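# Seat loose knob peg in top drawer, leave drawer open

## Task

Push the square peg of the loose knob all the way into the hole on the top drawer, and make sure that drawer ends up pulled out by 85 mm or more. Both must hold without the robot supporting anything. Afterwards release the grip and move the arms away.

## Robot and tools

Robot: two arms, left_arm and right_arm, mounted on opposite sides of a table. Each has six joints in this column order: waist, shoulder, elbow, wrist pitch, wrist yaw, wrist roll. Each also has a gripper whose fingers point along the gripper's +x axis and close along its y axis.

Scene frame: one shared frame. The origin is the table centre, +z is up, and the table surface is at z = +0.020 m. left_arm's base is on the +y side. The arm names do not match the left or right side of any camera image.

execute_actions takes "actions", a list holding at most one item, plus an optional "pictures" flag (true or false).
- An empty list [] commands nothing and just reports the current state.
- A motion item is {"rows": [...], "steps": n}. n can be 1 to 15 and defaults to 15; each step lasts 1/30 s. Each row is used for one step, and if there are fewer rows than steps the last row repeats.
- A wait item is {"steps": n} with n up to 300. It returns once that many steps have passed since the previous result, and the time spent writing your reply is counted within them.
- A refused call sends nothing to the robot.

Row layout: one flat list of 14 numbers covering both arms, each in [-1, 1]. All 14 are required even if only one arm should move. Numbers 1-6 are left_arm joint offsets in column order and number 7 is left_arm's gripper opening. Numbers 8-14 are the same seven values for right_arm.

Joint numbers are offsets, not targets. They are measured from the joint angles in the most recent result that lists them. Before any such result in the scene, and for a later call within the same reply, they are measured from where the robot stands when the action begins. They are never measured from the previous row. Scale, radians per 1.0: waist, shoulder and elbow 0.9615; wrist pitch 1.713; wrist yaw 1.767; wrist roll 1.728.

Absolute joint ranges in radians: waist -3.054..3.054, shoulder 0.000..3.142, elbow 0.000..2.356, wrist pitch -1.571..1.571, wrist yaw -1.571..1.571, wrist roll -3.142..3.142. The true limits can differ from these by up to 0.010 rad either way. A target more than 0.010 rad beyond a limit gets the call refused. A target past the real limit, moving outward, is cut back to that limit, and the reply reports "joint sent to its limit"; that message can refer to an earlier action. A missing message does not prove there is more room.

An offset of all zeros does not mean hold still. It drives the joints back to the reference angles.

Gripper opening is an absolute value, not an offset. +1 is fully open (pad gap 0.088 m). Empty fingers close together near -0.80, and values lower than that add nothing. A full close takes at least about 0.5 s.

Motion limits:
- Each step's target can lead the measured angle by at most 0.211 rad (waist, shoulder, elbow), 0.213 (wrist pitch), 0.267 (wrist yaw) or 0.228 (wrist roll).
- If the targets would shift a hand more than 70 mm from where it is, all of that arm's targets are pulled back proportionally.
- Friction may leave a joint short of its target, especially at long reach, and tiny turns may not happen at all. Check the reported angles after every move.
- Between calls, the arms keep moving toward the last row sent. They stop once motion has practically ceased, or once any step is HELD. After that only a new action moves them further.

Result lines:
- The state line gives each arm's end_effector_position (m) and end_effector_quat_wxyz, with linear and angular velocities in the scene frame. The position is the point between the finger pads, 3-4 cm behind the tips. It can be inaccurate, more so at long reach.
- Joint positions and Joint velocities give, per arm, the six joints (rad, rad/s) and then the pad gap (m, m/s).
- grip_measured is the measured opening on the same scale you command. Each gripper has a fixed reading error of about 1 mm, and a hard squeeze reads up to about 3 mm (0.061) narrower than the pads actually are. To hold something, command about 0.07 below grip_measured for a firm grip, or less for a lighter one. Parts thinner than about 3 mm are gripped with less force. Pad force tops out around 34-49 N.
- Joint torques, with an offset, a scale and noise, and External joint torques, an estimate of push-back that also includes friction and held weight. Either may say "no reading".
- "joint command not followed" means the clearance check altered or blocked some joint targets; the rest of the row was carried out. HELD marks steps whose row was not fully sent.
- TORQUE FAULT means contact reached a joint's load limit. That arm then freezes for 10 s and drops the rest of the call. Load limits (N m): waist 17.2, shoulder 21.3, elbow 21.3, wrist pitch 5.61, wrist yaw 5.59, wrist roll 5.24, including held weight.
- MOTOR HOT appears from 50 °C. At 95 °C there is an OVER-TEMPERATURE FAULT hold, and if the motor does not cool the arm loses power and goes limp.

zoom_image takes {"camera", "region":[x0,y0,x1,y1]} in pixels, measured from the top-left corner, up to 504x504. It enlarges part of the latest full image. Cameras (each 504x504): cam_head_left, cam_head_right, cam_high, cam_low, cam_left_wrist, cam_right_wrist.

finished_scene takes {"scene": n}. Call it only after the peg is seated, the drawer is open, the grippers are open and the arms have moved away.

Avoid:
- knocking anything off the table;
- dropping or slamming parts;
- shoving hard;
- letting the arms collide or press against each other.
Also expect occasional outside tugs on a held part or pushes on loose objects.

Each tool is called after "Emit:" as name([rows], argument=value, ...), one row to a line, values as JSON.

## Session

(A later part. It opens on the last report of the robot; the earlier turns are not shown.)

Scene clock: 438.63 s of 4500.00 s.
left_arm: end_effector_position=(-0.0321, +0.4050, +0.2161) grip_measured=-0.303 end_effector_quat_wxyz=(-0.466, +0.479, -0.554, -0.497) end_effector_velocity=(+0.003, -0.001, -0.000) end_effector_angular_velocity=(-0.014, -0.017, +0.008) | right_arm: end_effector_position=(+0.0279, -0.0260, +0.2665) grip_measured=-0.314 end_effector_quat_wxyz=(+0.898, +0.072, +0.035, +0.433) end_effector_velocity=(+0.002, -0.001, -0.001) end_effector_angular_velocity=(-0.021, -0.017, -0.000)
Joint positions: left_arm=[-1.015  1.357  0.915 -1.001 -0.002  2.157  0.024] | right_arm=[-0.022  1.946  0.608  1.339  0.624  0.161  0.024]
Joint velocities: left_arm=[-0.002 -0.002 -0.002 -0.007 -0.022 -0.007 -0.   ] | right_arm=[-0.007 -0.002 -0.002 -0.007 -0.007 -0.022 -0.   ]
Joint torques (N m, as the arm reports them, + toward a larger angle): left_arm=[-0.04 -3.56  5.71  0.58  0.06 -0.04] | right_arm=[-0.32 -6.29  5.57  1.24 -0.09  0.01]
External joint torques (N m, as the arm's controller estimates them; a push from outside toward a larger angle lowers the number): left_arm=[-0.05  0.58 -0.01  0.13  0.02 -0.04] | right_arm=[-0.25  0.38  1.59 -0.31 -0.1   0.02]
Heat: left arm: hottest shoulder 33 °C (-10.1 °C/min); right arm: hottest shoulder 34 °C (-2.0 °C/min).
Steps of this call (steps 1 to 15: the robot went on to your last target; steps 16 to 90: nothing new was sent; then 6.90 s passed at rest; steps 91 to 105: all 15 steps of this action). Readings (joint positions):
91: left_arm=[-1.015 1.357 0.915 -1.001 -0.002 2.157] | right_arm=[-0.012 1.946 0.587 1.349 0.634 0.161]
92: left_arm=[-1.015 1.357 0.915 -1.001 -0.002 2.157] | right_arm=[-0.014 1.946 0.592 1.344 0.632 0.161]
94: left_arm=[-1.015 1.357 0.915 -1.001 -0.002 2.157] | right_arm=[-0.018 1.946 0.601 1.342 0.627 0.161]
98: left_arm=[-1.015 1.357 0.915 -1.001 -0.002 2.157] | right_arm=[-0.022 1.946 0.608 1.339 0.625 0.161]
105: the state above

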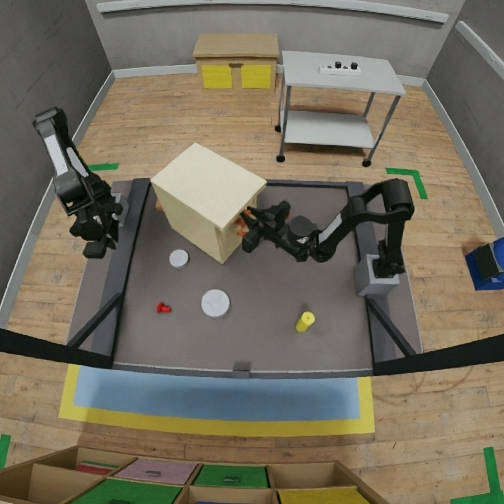

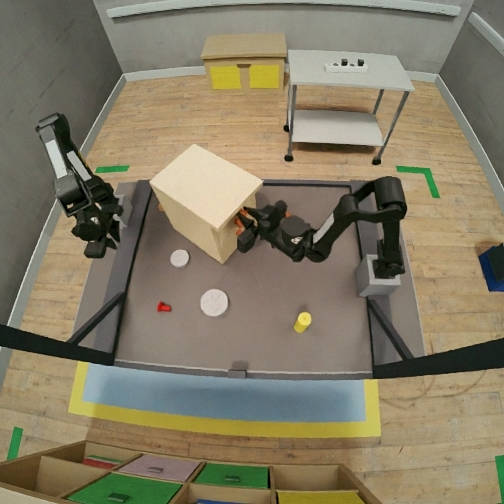

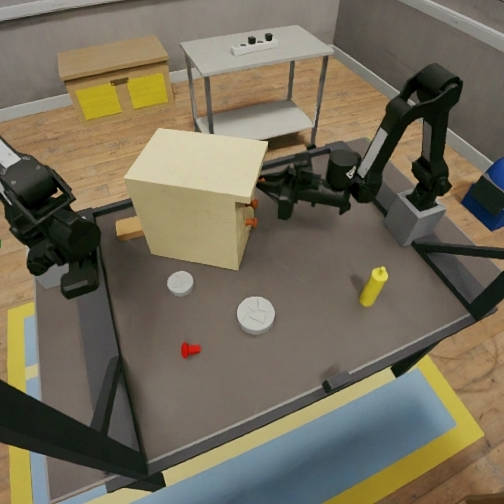

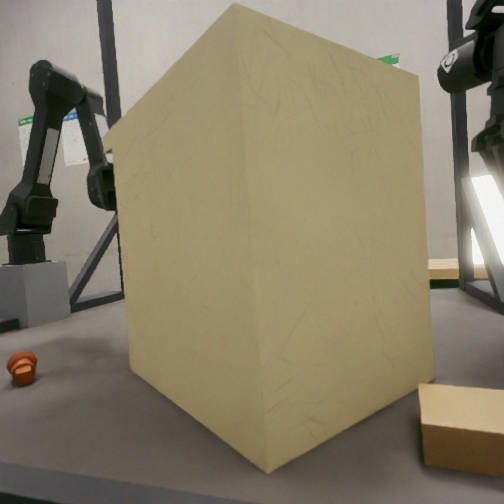

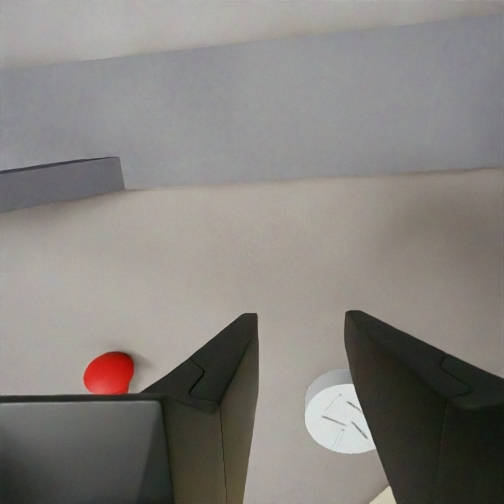

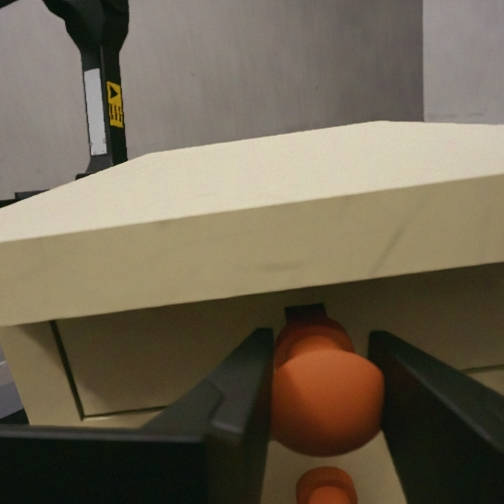

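Emit:
execute_actions([
  {"rows":[[0,0,0,0,0,0,-0.3,-0.013,0,0.021,-0.015,-0.006,0,-0.42]]},
])

Emit:
zoom_image(camera="cam_right_wrist", region=[230,220,400,390])

Scene clock: 443.27 s of 4500.00 s.
left_arm: end_effector_position=(-0.0321, +0.4050, +0.2161) grip_measured=-0.303 end_effector_quat_wxyz=(-0.466, +0.479, -0.554, -0.497) end_effector_velocity=(+0.002, +0.001, +0.001) end_effector_angular_velocity=(-0.004, -0.005, +0.006) | right_arm: end_effector_position=(+0.0309, -0.0239, +0.2654) grip_measured=-0.314 end_effector_quat_wxyz=(+0.898, +0.067, +0.038, +0.433) end_effector_velocity=(+0.000, -0.000, +0.001) end_effector_angular_velocity=(-0.007, -0.006, +0.005)
Joint positions: left_arm=[-1.015  1.357  0.915 -1.001 -0.002  2.157  0.024] | right_arm=[-0.031  1.946  0.618  1.316  0.616  0.161  0.024]
Joint velocities: left_arm=[-0.002 -0.007 -0.002 -0.007 -0.007 -0.007 -0.   ] | right_arm=[-0.002 -0.007 -0.002 -0.007 -0.007 -0.007 -0.   ]
Joint torques (N m, as the arm reports them, + toward a larger angle): left_arm=[ 0.02 -3.5   5.84  0.59  0.09  0.02] | right_arm=[-0.3  -5.87  5.71  1.19 -0.11  0.01]
External joint torques (N m, as the arm's controller estimates them; a push from outside toward a larger angle lowers the number): left_arm=[0.02 0.69 0.02 0.11 0.03 0.03] | right_arm=[-0.35  0.91  1.64 -0.39 -0.1   0.01]
Heat: left arm: hottest shoulder 33 °C (-10.0 °C/min); right arm: hottest shoulder 34 °C (-3.0 °C/min).
Steps of this call (steps 1 to 15: the robot went on to your last target; steps 16 to 90: nothing new was sent; then 1.13 s passed at rest; steps 91 to 105: all 15 steps of this action). Readings (joint positions):
91: left_arm=[-1.015 1.357 0.915 -1.001 -0.002 2.157] | right_arm=[-0.022 1.946 0.609 1.336 0.622 0.161]
92: left_arm=[-1.015 1.357 0.915 -1.001 -0.002 2.157] | right_arm=[-0.024 1.946 0.611 1.328 0.620 0.161]
94: left_arm=[-1.015 1.357 0.915 -1.001 -0.002 2.157] | right_arm=[-0.028 1.946 0.616 1.320 0.617 0.161]
98: left_arm=[-1.015 1.357 0.915 -1.001 -0.002 2.157] | right_arm=[-0.031 1.946 0.618 1.316 0.616 0.161]
105: the state above

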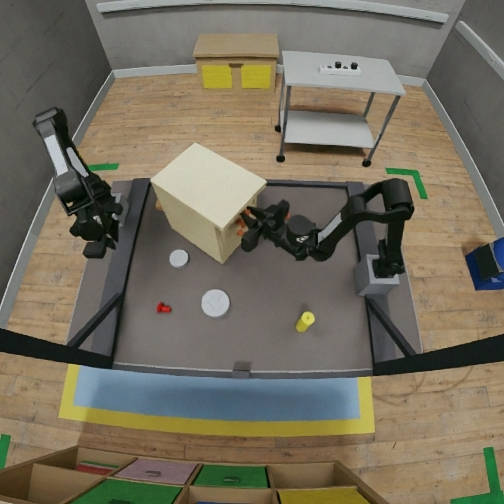

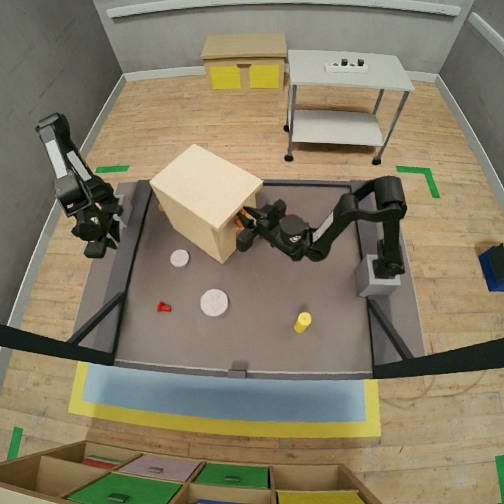

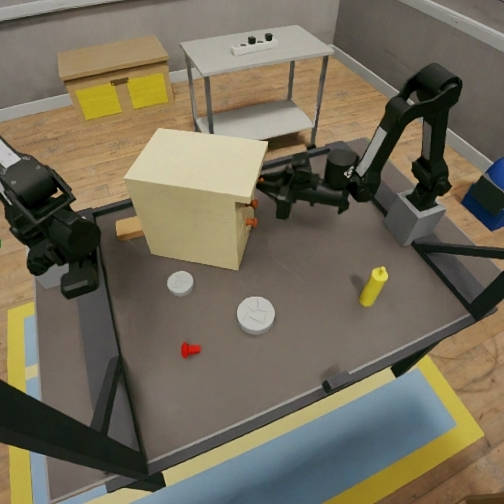

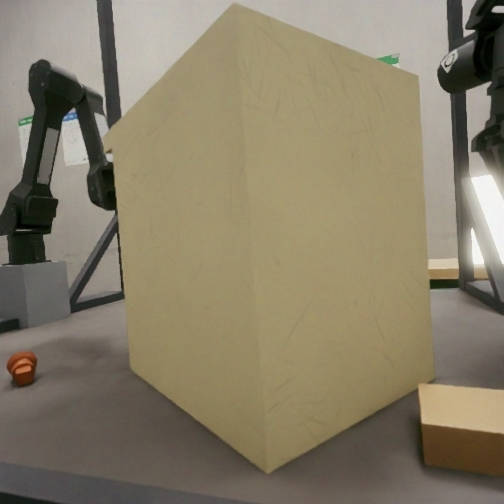

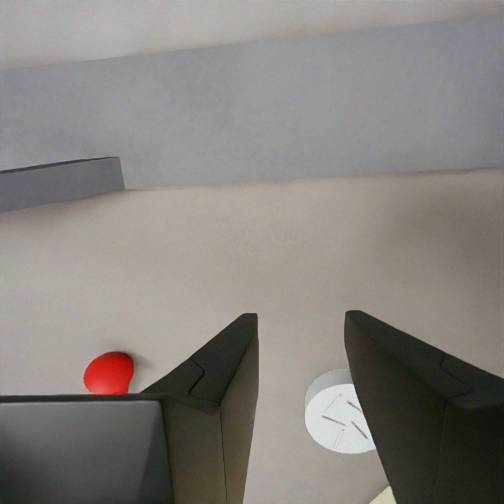

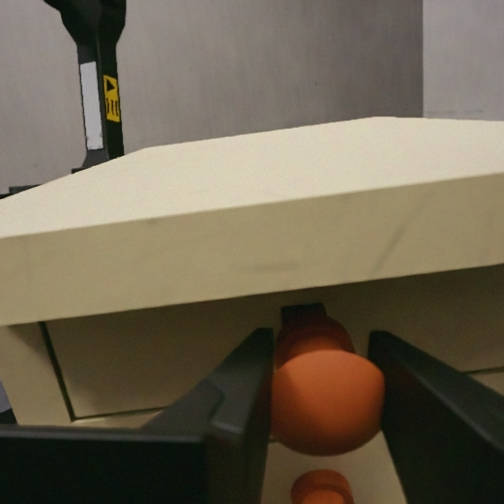

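Region (230, 220, 400, 390) of cam_right_wrist's 504x504 image, scaled by 2.965, with more detail than that image has.

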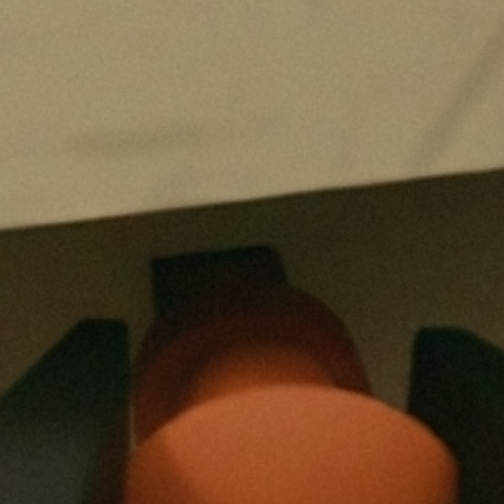

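Need ~1 mm left: pure +y advance.

Emit:
execute_actions([
  {"rows":[[0,0,0,0,0,0,-0.3,0,0,0.021,-0.011,-0.002,0,-0.42]]},
])

Emit:
zoom_image(camera="cam_right_wrist", region=[230,220,400,390])

Scene clock: 448.57 s of 4500.00 s.
left_arm: end_effector_position=(-0.0321, +0.4050, +0.2161) grip_measured=-0.303 end_effector_quat_wxyz=(-0.466, +0.479, -0.554, -0.497) end_effector_velocity=(+0.008, +0.004, -0.001) end_effector_angular_velocity=(+0.013, -0.035, +0.006) | right_arm: end_effector_position=(+0.0310, -0.0226, +0.2644) grip_measured=-0.314 end_effector_quat_wxyz=(+0.899, +0.063, +0.040, +0.432) end_effector_velocity=(-0.002, +0.000, -0.006) end_effector_angular_velocity=(-0.031, -0.004, +0.010)
Joint positions: left_arm=[-1.015  1.357  0.915 -1.001 -0.002  2.157  0.024] | right_arm=[-0.031  1.946  0.624  1.301  0.616  0.161  0.024]
Joint velocities: left_arm=[-0.002 -0.002 -0.002 -0.037 -0.007 -0.007  0.   ] | right_arm=[ 0.002  0.002 -0.002 -0.022 -0.007 -0.007 -0.   ]
Joint torques (N m, as the arm reports them, + toward a larger angle): left_arm=[-0.06 -3.58  5.66  0.58  0.08 -0.05] | right_arm=[ 0.   -5.87  6.4   1.08 -0.14  0.01]
External joint torques (N m, as the arm's controller estimates them; a push from outside toward a larger angle lowers the number): left_arm=[-0.05  0.56 -0.04  0.14  0.03 -0.04] | right_arm=[-0.05  0.88  2.33 -0.48 -0.14  0.01]
Heat: left arm: hottest shoulder 32 °C (-12.2 °C/min); right arm: hottest shoulder 34 °C (-4.1 °C/min).
Steps of this call (steps 1 to 15: the robot went on to your last target; steps 16 to 90: nothing new was sent; then 1.80 s passed at rest; steps 91 to 105: all 15 steps of this action). Readings (joint positions):
91: left_arm=[-1.015 1.357 0.915 -1.001 -0.002 2.157] | right_arm=[-0.031 1.946 0.619 1.313 0.616 0.161]
92: left_arm=[-1.015 1.357 0.915 -1.001 -0.002 2.157] | right_arm=[-0.031 1.946 0.622 1.308 0.616 0.161]
94: left_arm=[-1.015 1.357 0.915 -1.001 -0.002 2.157] | right_arm=[-0.031 1.946 0.624 1.305 0.616 0.161]
98: left_arm=[-1.015 1.357 0.915 -1.001 -0.002 2.157] | right_arm=[-0.031 1.946 0.624 1.302 0.616 0.161]
105: the state above

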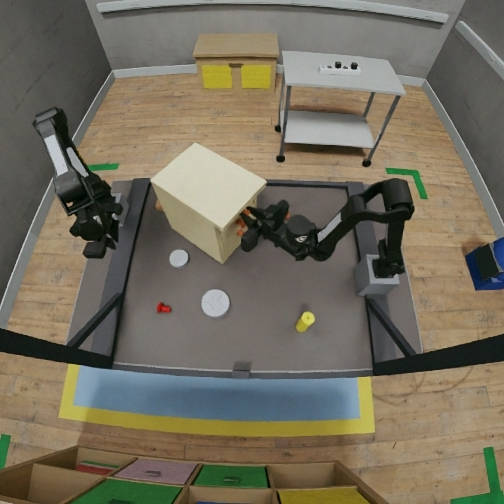

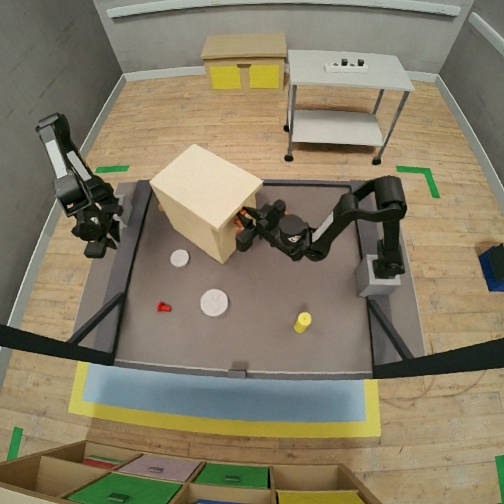

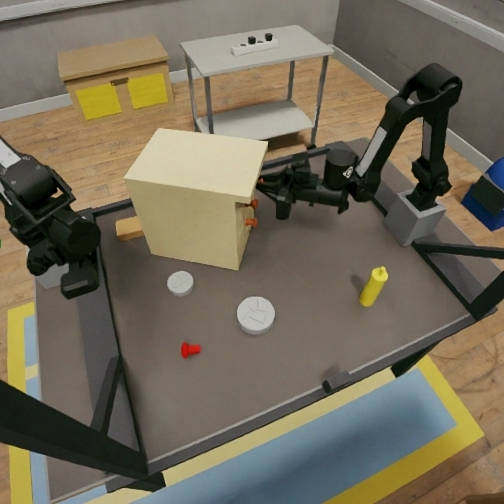

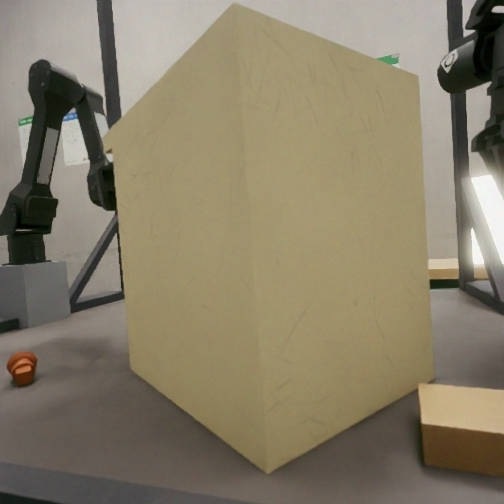

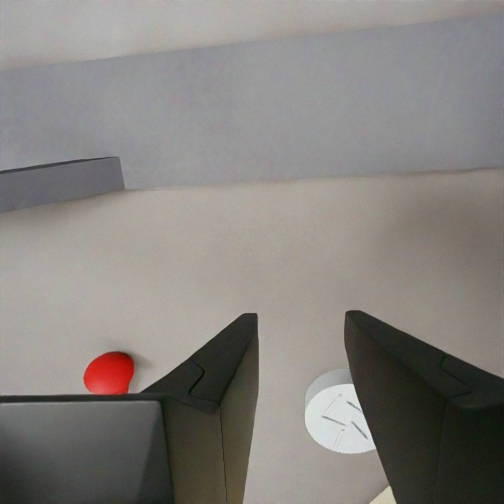

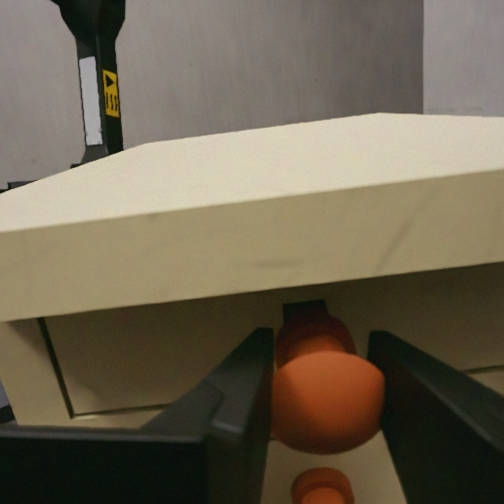

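Region (230, 220, 400, 390) of cam_right_wrist's 504x504 image, scaled by 2.965, with more detail than that image has.

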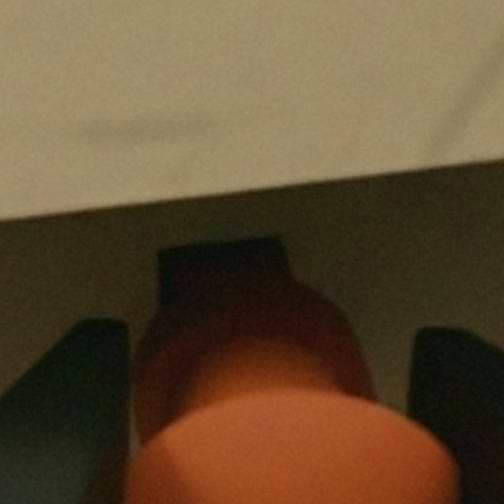

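Emit:
execute_actions([
  {"rows":[[0,0,0,0,0,0,-0.3,0.006,0,0,0,0,0,-0.42],[0,0,0,0,0,0,-0.3,0.006,0,0,0,0,0,-0.42],[0,0,0,0,0,0,-0.3,0.006,0,0,0,0,0,-0.42],[0,0,0,0,0,0,-0.3,0.006,0,0,0.011,0.003,0,-0.42]]},
])

Emit:
zoom_image(camera="cam_right_wrist", region=[250,270,350,370])

Scene clock: 453.60 s of 4500.00 s.
left_arm: end_effector_position=(-0.0321, +0.4050, +0.2161) grip_measured=-0.303 end_effector_quat_wxyz=(-0.466, +0.479, -0.554, -0.497) end_effector_velocity=(+0.006, -0.002, -0.002) end_effector_angular_velocity=(-0.024, -0.029, +0.009) | right_arm: end_effector_position=(+0.0309, -0.0230, +0.2668) grip_measured=-0.314 end_effector_quat_wxyz=(+0.899, +0.069, +0.037, +0.431) end_effector_velocity=(+0.000, -0.001, -0.003) end_effector_angular_velocity=(-0.017, -0.005, +0.005)
Joint positions: left_arm=[-1.015  1.357  0.915 -1.001 -0.002  2.157  0.024] | right_arm=[-0.029  1.946  0.624  1.314  0.622  0.161  0.024]
Joint velocities: left_arm=[-0.002 -0.002 -0.007 -0.007 -0.037 -0.007 -0.   ] | right_arm=[-0.002 -0.002 -0.007 -0.007 -0.007 -0.007 -0.   ]
Joint torques (N m, as the arm reports them, + toward a larger angle): left_arm=[ 0.11 -3.64  5.93  0.59  0.05 -0.01] | right_arm=[ 0.38 -5.89  4.59  1.74 -0.02  0.02]
External joint torques (N m, as the arm's controller estimates them; a push from outside toward a larger angle lowers the number): left_arm=[ 0.09  0.47  0.25  0.14  0.   -0.01] | right_arm=[ 0.35  0.84  0.56  0.18 -0.02  0.01]
Heat: left arm: hottest shoulder 32 °C (-10.0 °C/min); right arm: hottest shoulder 34 °C (-3.0 °C/min).
Steps of this call (steps 1 to 15: the robot went on to your last target; steps 16 to 90: nothing new was sent; then 1.53 s passed at rest; steps 91 to 105: all 15 steps of this action). Readings (joint positions):
91: left_arm=[-1.015 1.357 0.915 -1.001 -0.002 2.157] | right_arm=[-0.031 1.946 0.624 1.301 0.616 0.161]
92: left_arm=[-1.015 1.357 0.915 -1.001 -0.002 2.157] | right_arm=[-0.030 1.946 0.624 1.301 0.617 0.161]
94: left_arm=[-1.015 1.357 0.915 -1.001 -0.002 2.157] | right_arm=[-0.030 1.946 0.624 1.302 0.619 0.161]
98: left_arm=[-1.015 1.357 0.915 -1.001 -0.002 2.157] | right_arm=[-0.030 1.946 0.624 1.312 0.621 0.161]
105: the state above

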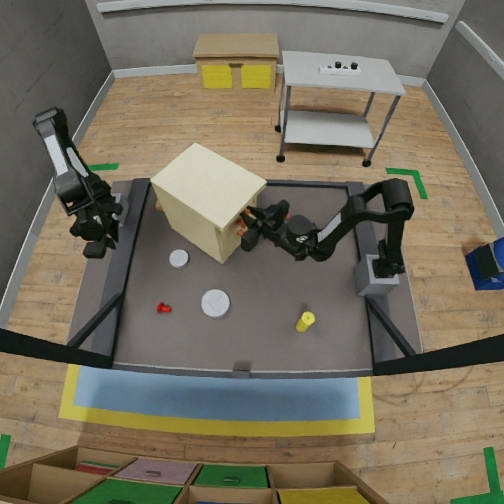

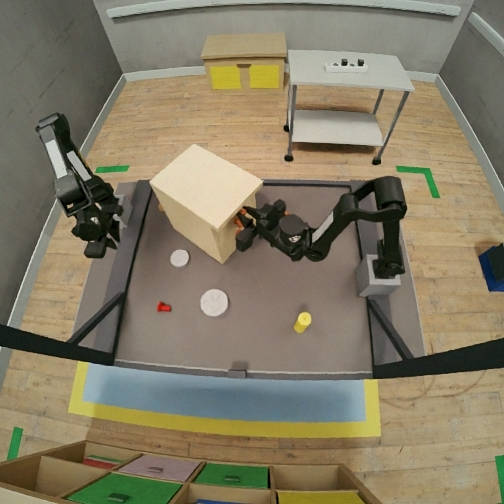

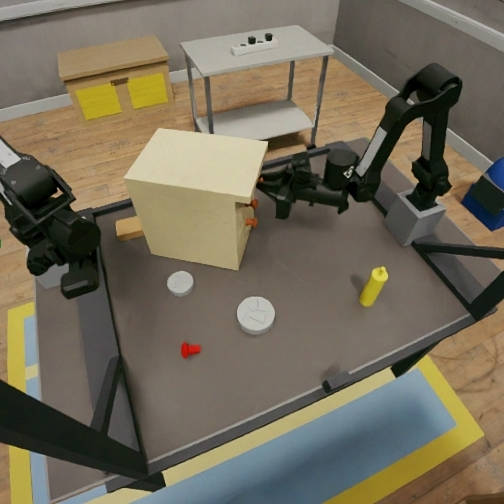

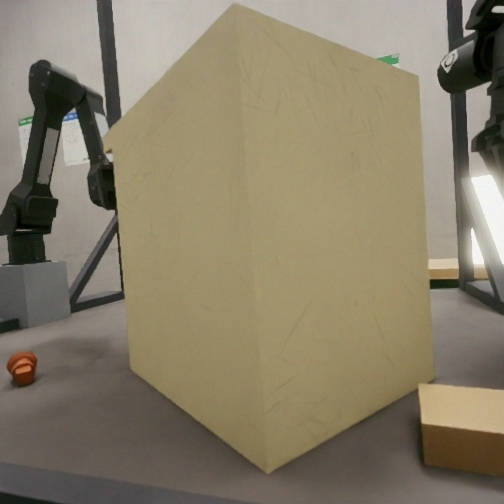

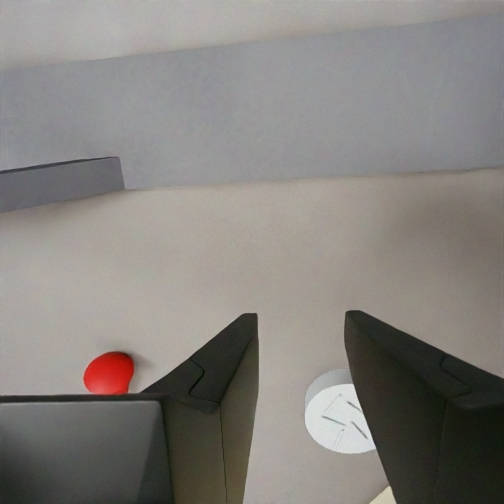

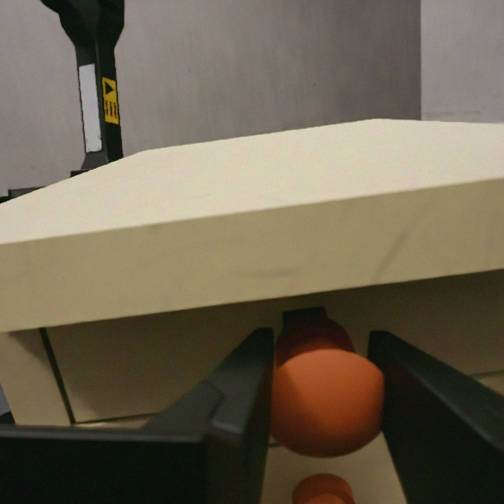

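Region (250, 270, 350, 370) of cam_right_wrist's 504x504 image, scaled by 5.040, with more detail than that image has.

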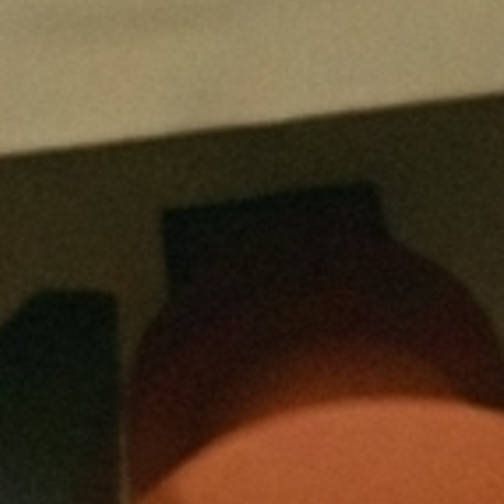

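Emit:
execute_actions([
  {"rows":[[0,0,0,0,0,0,-0.3,0,0,0,-0.006,-0.004,0,-0.42],[0,0,0,0,0,0,-0.3,0,0,0,-0.006,-0.004,0,-0.42],[0,0,0,0,0,0,-0.3,-0.002,0,0.01,-0.007,-0.004,0,-0.42],[0,0,0,0,0,0,-0.3,-0.005,0,0.018,-0.01,-0.005,0,-0.42],[0,0,0,0,0,0,-0.3,-0.009,0.006,0.025,-0.012,-0.007,0,-0.42]]},
])

Emit:
zoom_image(camera="cam_right_wrist", region=[250,270,350,370])

Scene clock: 460.50 s of 4500.00 s.
left_arm: end_effector_position=(-0.0321, +0.4050, +0.2161) grip_measured=-0.303 end_effector_quat_wxyz=(-0.466, +0.479, -0.554, -0.497) end_effector_velocity=(+0.000, -0.002, +0.000) end_effector_angular_velocity=(-0.009, +0.003, +0.011) | right_arm: end_effector_position=(+0.0309, -0.0219, +0.2648) grip_measured=-0.314 end_effector_quat_wxyz=(+0.899, +0.063, +0.040, +0.431) end_effector_velocity=(+0.002, -0.002, -0.001) end_effector_angular_velocity=(-0.012, -0.005, -0.010)
Joint positions: left_arm=[-1.015  1.357  0.915 -1.001 -0.002  2.157  0.024] | right_arm=[-0.03   1.946  0.628  1.297  0.619  0.161  0.024]
Joint velocities: left_arm=[ 0.002 -0.002 -0.002  0.007 -0.007 -0.007 -0.   ] | right_arm=[-0.002 -0.002 -0.002 -0.007  0.007 -0.007  0.   ]
Joint torques (N m, as the arm reports them, + toward a larger angle): left_arm=[-0.04 -3.49  5.78  0.55  0.09 -0.04] | right_arm=[-0.75 -5.36  7.09  1.13 -0.4   0.01]
External joint torques (N m, as the arm's controller estimates them; a push from outside toward a larger angle lowers the number): left_arm=[-0.05  0.63  0.02  0.07  0.04 -0.03] | right_arm=[-0.8   1.38  3.02 -0.42 -0.4   0.01]
Heat: left arm: hottest shoulder 32 °C (-7.1 °C/min); right arm: hottest shoulder 34 °C (-2.0 °C/min).
Steps of this call (steps 1 to 15: the robot went on to your last target; steps 16 to 90: nothing new was sent; then 3.40 s passed at rest; steps 91 to 105: all 15 steps of this action). Readings (joint positions):
91: left_arm=[-1.015 1.357 0.915 -1.001 -0.002 2.157] | right_arm=[-0.029 1.946 0.624 1.314 0.622 0.161]
92: left_arm=[-1.015 1.357 0.915 -1.001 -0.002 2.157] | right_arm=[-0.029 1.946 0.624 1.313 0.622 0.161]
94: left_arm=[-1.015 1.357 0.915 -1.001 -0.002 2.157] | right_arm=[-0.029 1.946 0.624 1.308 0.621 0.161]
98: left_arm=[-1.015 1.357 0.915 -1.001 -0.002 2.157] | right_arm=[-0.030 1.946 0.627 1.299 0.619 0.161]
105: the state above

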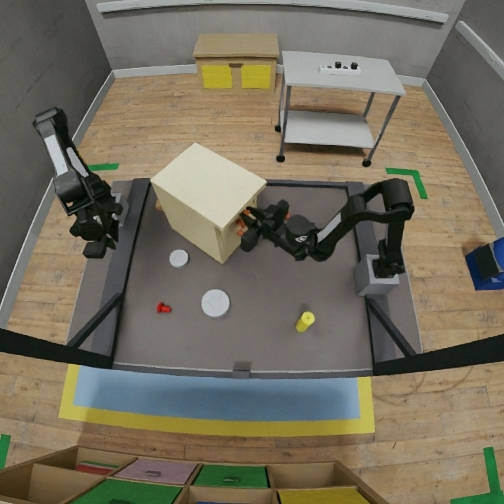

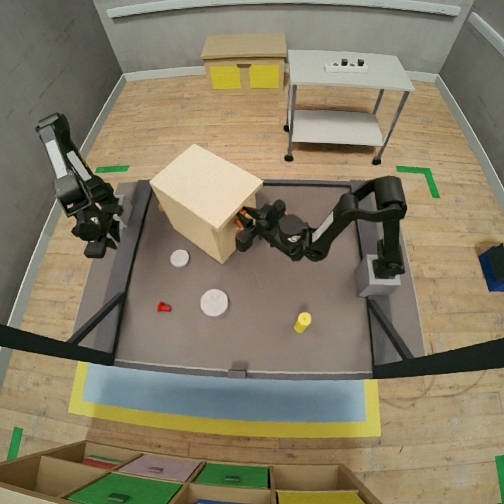

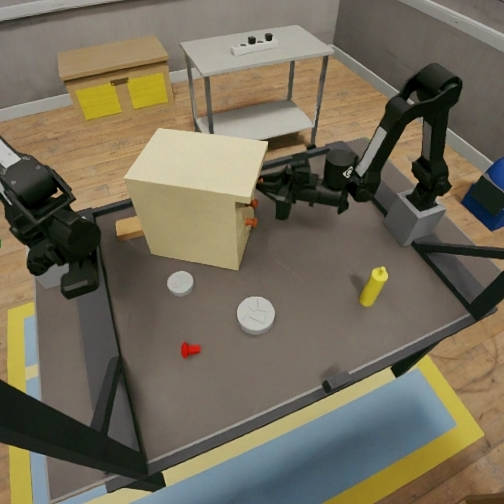

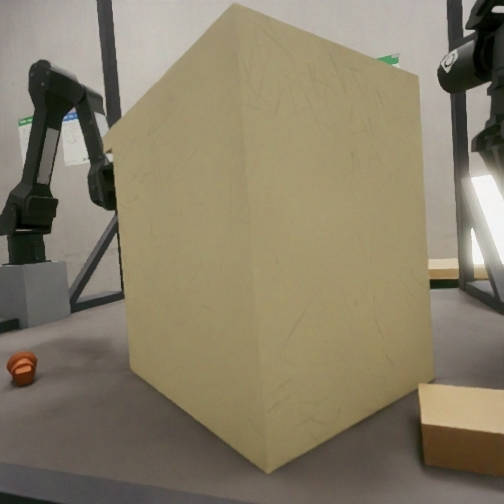

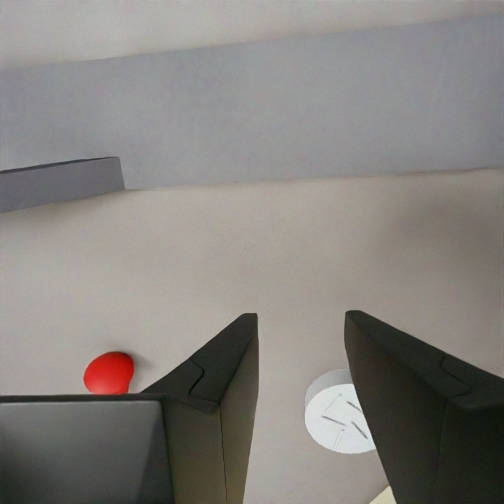

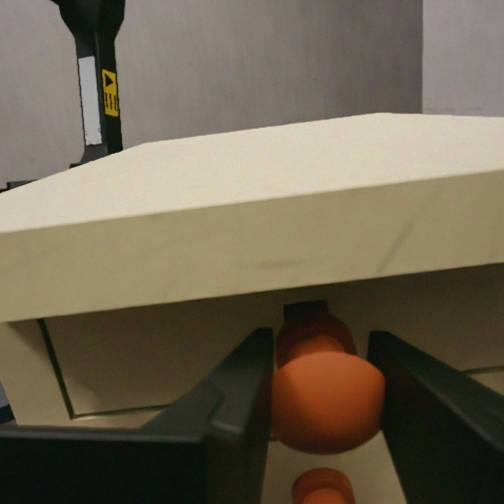

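Region (250, 270, 350, 370) of cam_right_wrist's 504x504 image, scaled by 5.040, with more detail than that image has.

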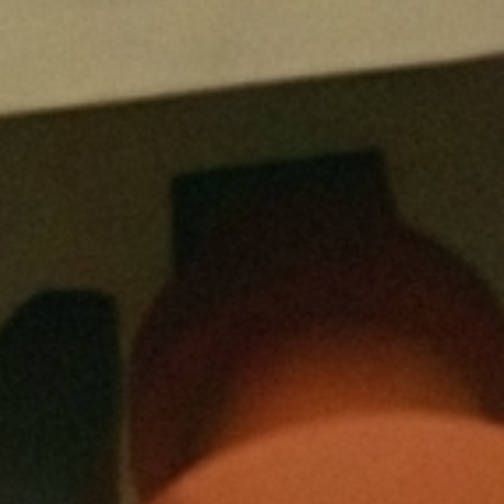

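Emit:
execute_actions([
  {"rows":[[0,0,0,0,0,0,-0.3,-0.018,0,0.045,0.002,-0.01,0.01,-0.5]]},
])

Emit:
zoom_image(camera="cam_right_wrist", region=[230,260,400,430])

Scene clock: 466.47 s of 4500.00 s.
left_arm: end_effector_position=(-0.0321, +0.4050, +0.2161) grip_measured=-0.303 end_effector_quat_wxyz=(-0.466, +0.479, -0.554, -0.497) end_effector_velocity=(+0.002, +0.002, -0.000) end_effector_angular_velocity=(-0.002, -0.010, +0.001) | right_arm: end_effector_position=(+0.0346, -0.0169, +0.2711) grip_measured=-0.314 end_effector_quat_wxyz=(+0.898, +0.077, +0.038, +0.433) end_effector_velocity=(+0.000, -0.000, -0.001) end_effector_angular_velocity=(-0.012, -0.005, +0.005)
Joint positions: left_arm=[-1.015  1.357  0.915 -1.001 -0.002  2.157  0.024] | right_arm=[-0.042  1.947  0.651  1.294  0.605  0.172  0.024]
Joint velocities: left_arm=[-0.007 -0.002 -0.002 -0.007 -0.007 -0.007 -0.   ] | right_arm=[-0.002 -0.002 -0.002 -0.007 -0.007 -0.007 -0.   ]
Joint torques (N m, as the arm reports them, + toward a larger angle): left_arm=[ 0.   -3.37  5.83  0.53  0.09  0.  ] | right_arm=[-0.51 -6.05  7.3   1.73 -0.17  0.18]
External joint torques (N m, as the arm's controller estimates them; a push from outside toward a larger angle lowers the number): left_arm=[0.02 0.77 0.12 0.09 0.03 0.  ] | right_arm=[-0.52  0.83  3.11  0.17 -0.17  0.18]
Heat: left arm: hottest shoulder 31 °C (-7.1 °C/min); right arm: hottest shoulder 34 °C (-2.0 °C/min).
Steps of this call (steps 1 to 15: the robot went on to your last target; steps 16 to 90: nothing new was sent; then 2.47 s passed at rest; steps 91 to 105: all 15 steps of this action). Readings (joint positions):
91: left_arm=[-1.015 1.357 0.915 -1.001 -0.002 2.157] | right_arm=[-0.031 1.946 0.630 1.297 0.618 0.161]
92: left_arm=[-1.015 1.357 0.915 -1.001 -0.002 2.157] | right_arm=[-0.032 1.946 0.633 1.297 0.614 0.164]
94: left_arm=[-1.015 1.357 0.915 -1.001 -0.002 2.157] | right_arm=[-0.039 1.946 0.647 1.296 0.609 0.168]
98: left_arm=[-1.015 1.357 0.915 -1.001 -0.002 2.157] | right_arm=[-0.042 1.947 0.650 1.294 0.605 0.172]
105: the state above

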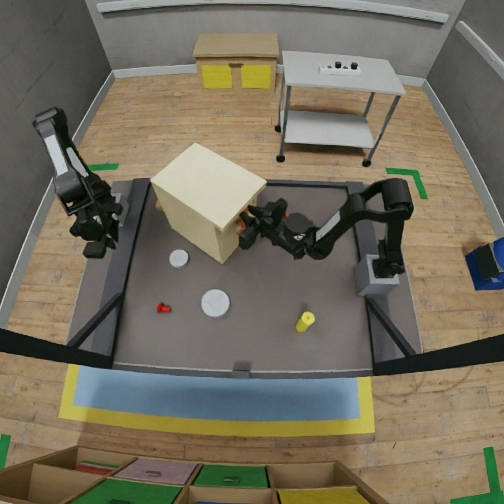

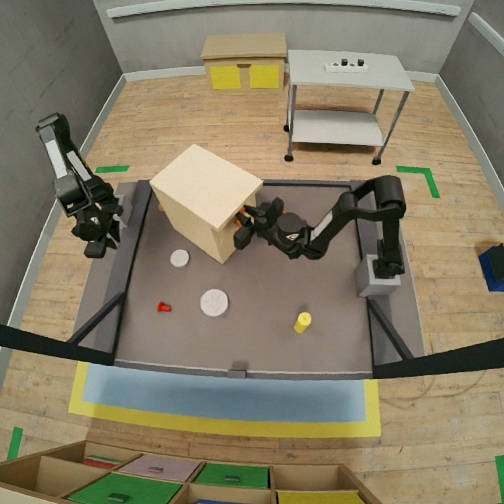

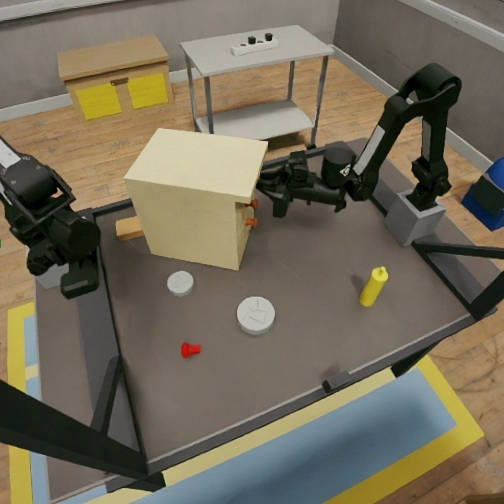

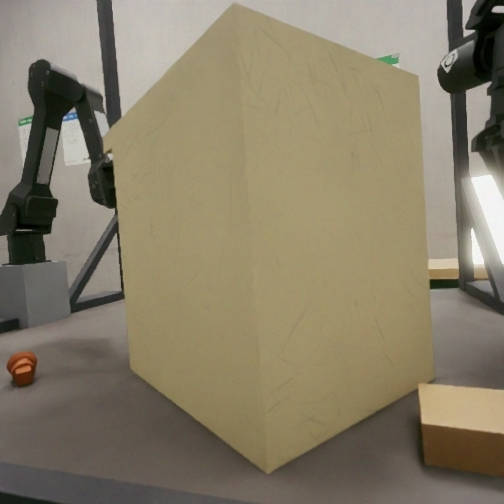

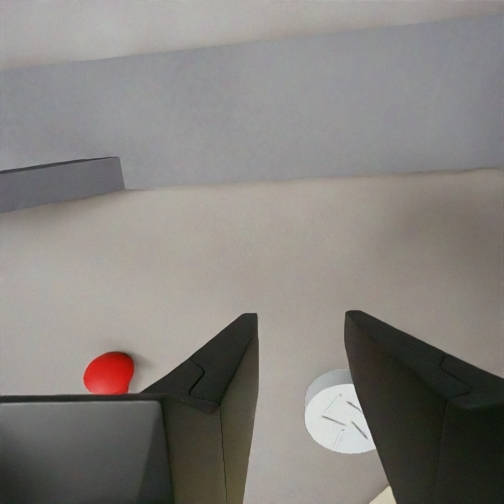

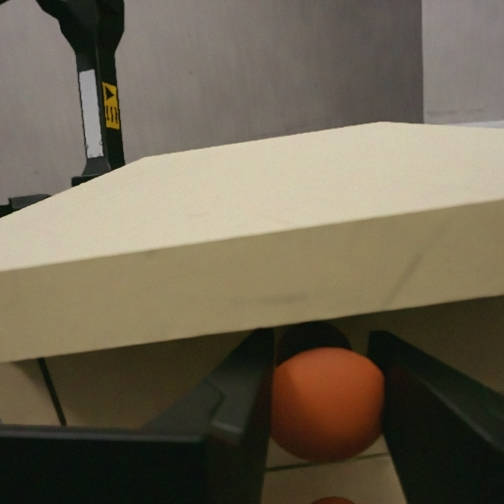

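Region (230, 260, 400, 430) of cam_right_wrist's 504x504 image, scaled by 2.965, with more detail than that image has.

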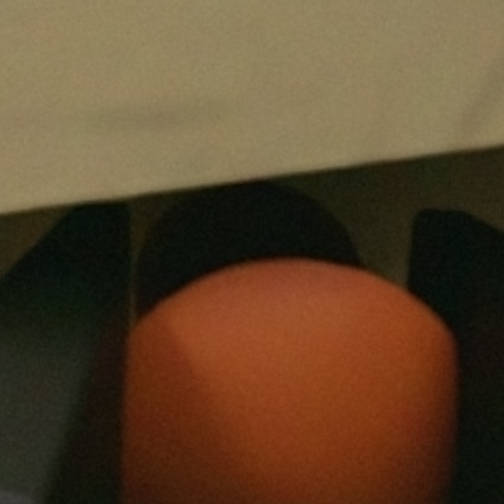

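Went in 6 mm. Continue, slightly lower.

Emit:
execute_actions([
  {"rows":[[0,0,0,0,0,0,-0.3,-0.022,0.024,0.05,-0.014,-0.01,0,-0.5]]},
])

Scene clock: 471.87 s of 4500.00 s.
left_arm: end_effector_position=(-0.0321, +0.4050, +0.2161) grip_measured=-0.303 end_effector_quat_wxyz=(-0.466, +0.479, -0.554, -0.497) end_effector_velocity=(+0.002, -0.002, +0.001) end_effector_angular_velocity=(-0.017, -0.013, +0.008) | right_arm: end_effector_position=(+0.0383, -0.0116, +0.2684) grip_measured=-0.314 end_effector_quat_wxyz=(+0.898, +0.071, +0.041, +0.432) end_effector_velocity=(+0.000, -0.000, -0.006) end_effector_angular_velocity=(-0.031, -0.004, +0.005)
Joint positions: left_arm=[-1.015  1.357  0.915 -1.001 -0.002  2.157  0.024] | right_arm=[-0.053  1.961  0.674  1.273  0.594  0.172  0.024]
Joint velocities: left_arm=[-0.002 -0.002  0.002 -0.007 -0.022 -0.007 -0.   ] | right_arm=[-0.002  0.002 -0.002 -0.022 -0.007 -0.007 -0.   ]
Joint torques (N m, as the arm reports them, + toward a larger angle): left_arm=[-0.07 -3.59  5.67  0.56  0.08  0.01] | right_arm=[-1.02 -5.32  7.78  1.23 -0.27  0.01]
External joint torques (N m, as the arm's controller estimates them; a push from outside toward a larger angle lowers the number): left_arm=[-0.08  0.56 -0.11  0.09  0.03  0.01] | right_arm=[-1.02  1.65  3.58 -0.32 -0.28  0.01]
Heat: left arm: hottest shoulder 31 °C (-6.0 °C/min); right arm: hottest shoulder 34 °C (-1.0 °C/min).
Steps of this call (steps 1 to 15: the robot went on to your last target; steps 16 to 90: nothing new was sent; then 1.90 s passed at rest; steps 91 to 105: all 15 steps of this action). Readings (joint positions):
91: left_arm=[-1.015 1.357 0.915 -1.001 -0.002 2.157] | right_arm=[-0.043 1.949 0.653 1.292 0.604 0.172]
92: left_arm=[-1.015 1.357 0.915 -1.001 -0.002 2.157] | right_arm=[-0.046 1.953 0.659 1.285 0.601 0.172]
94: left_arm=[-1.015 1.357 0.915 -1.001 -0.002 2.157] | right_arm=[-0.052 1.961 0.672 1.278 0.595 0.172]
98: left_arm=[-1.015 1.357 0.915 -1.001 -0.002 2.157] | right_arm=[-0.053 1.961 0.674 1.273 0.594 0.172]
105: the state above

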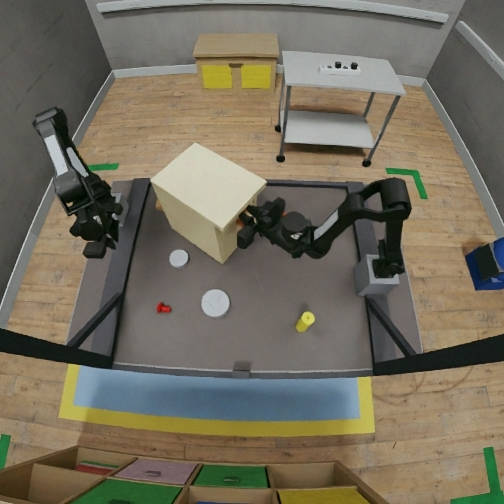

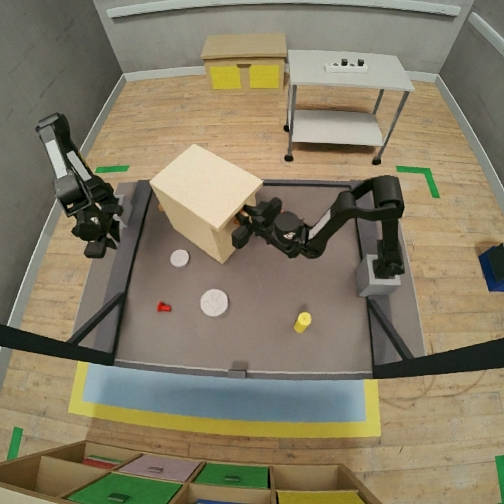

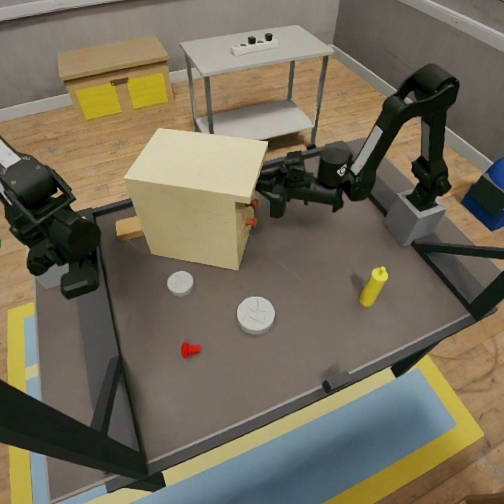

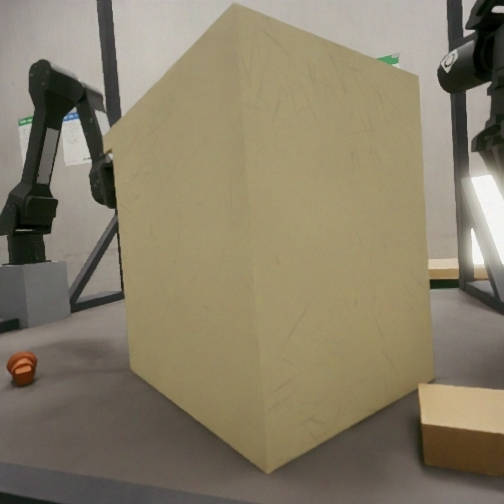

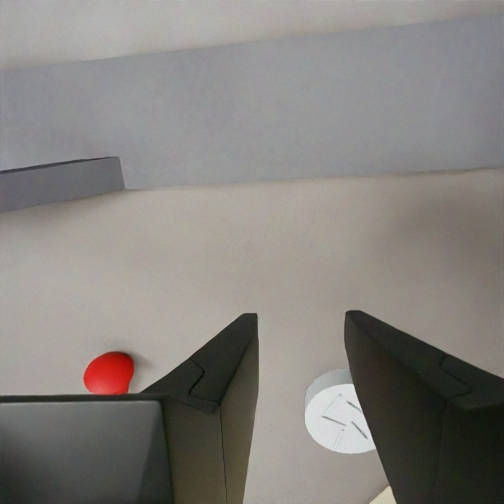

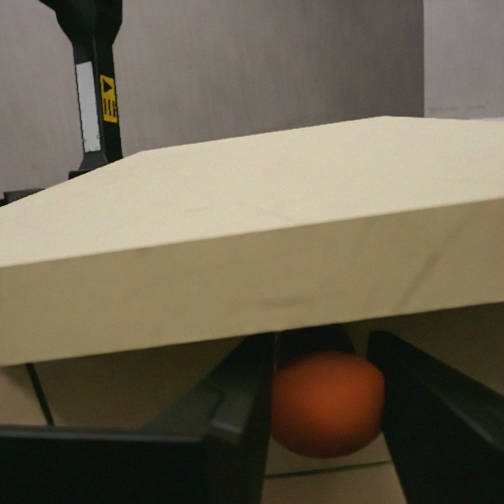

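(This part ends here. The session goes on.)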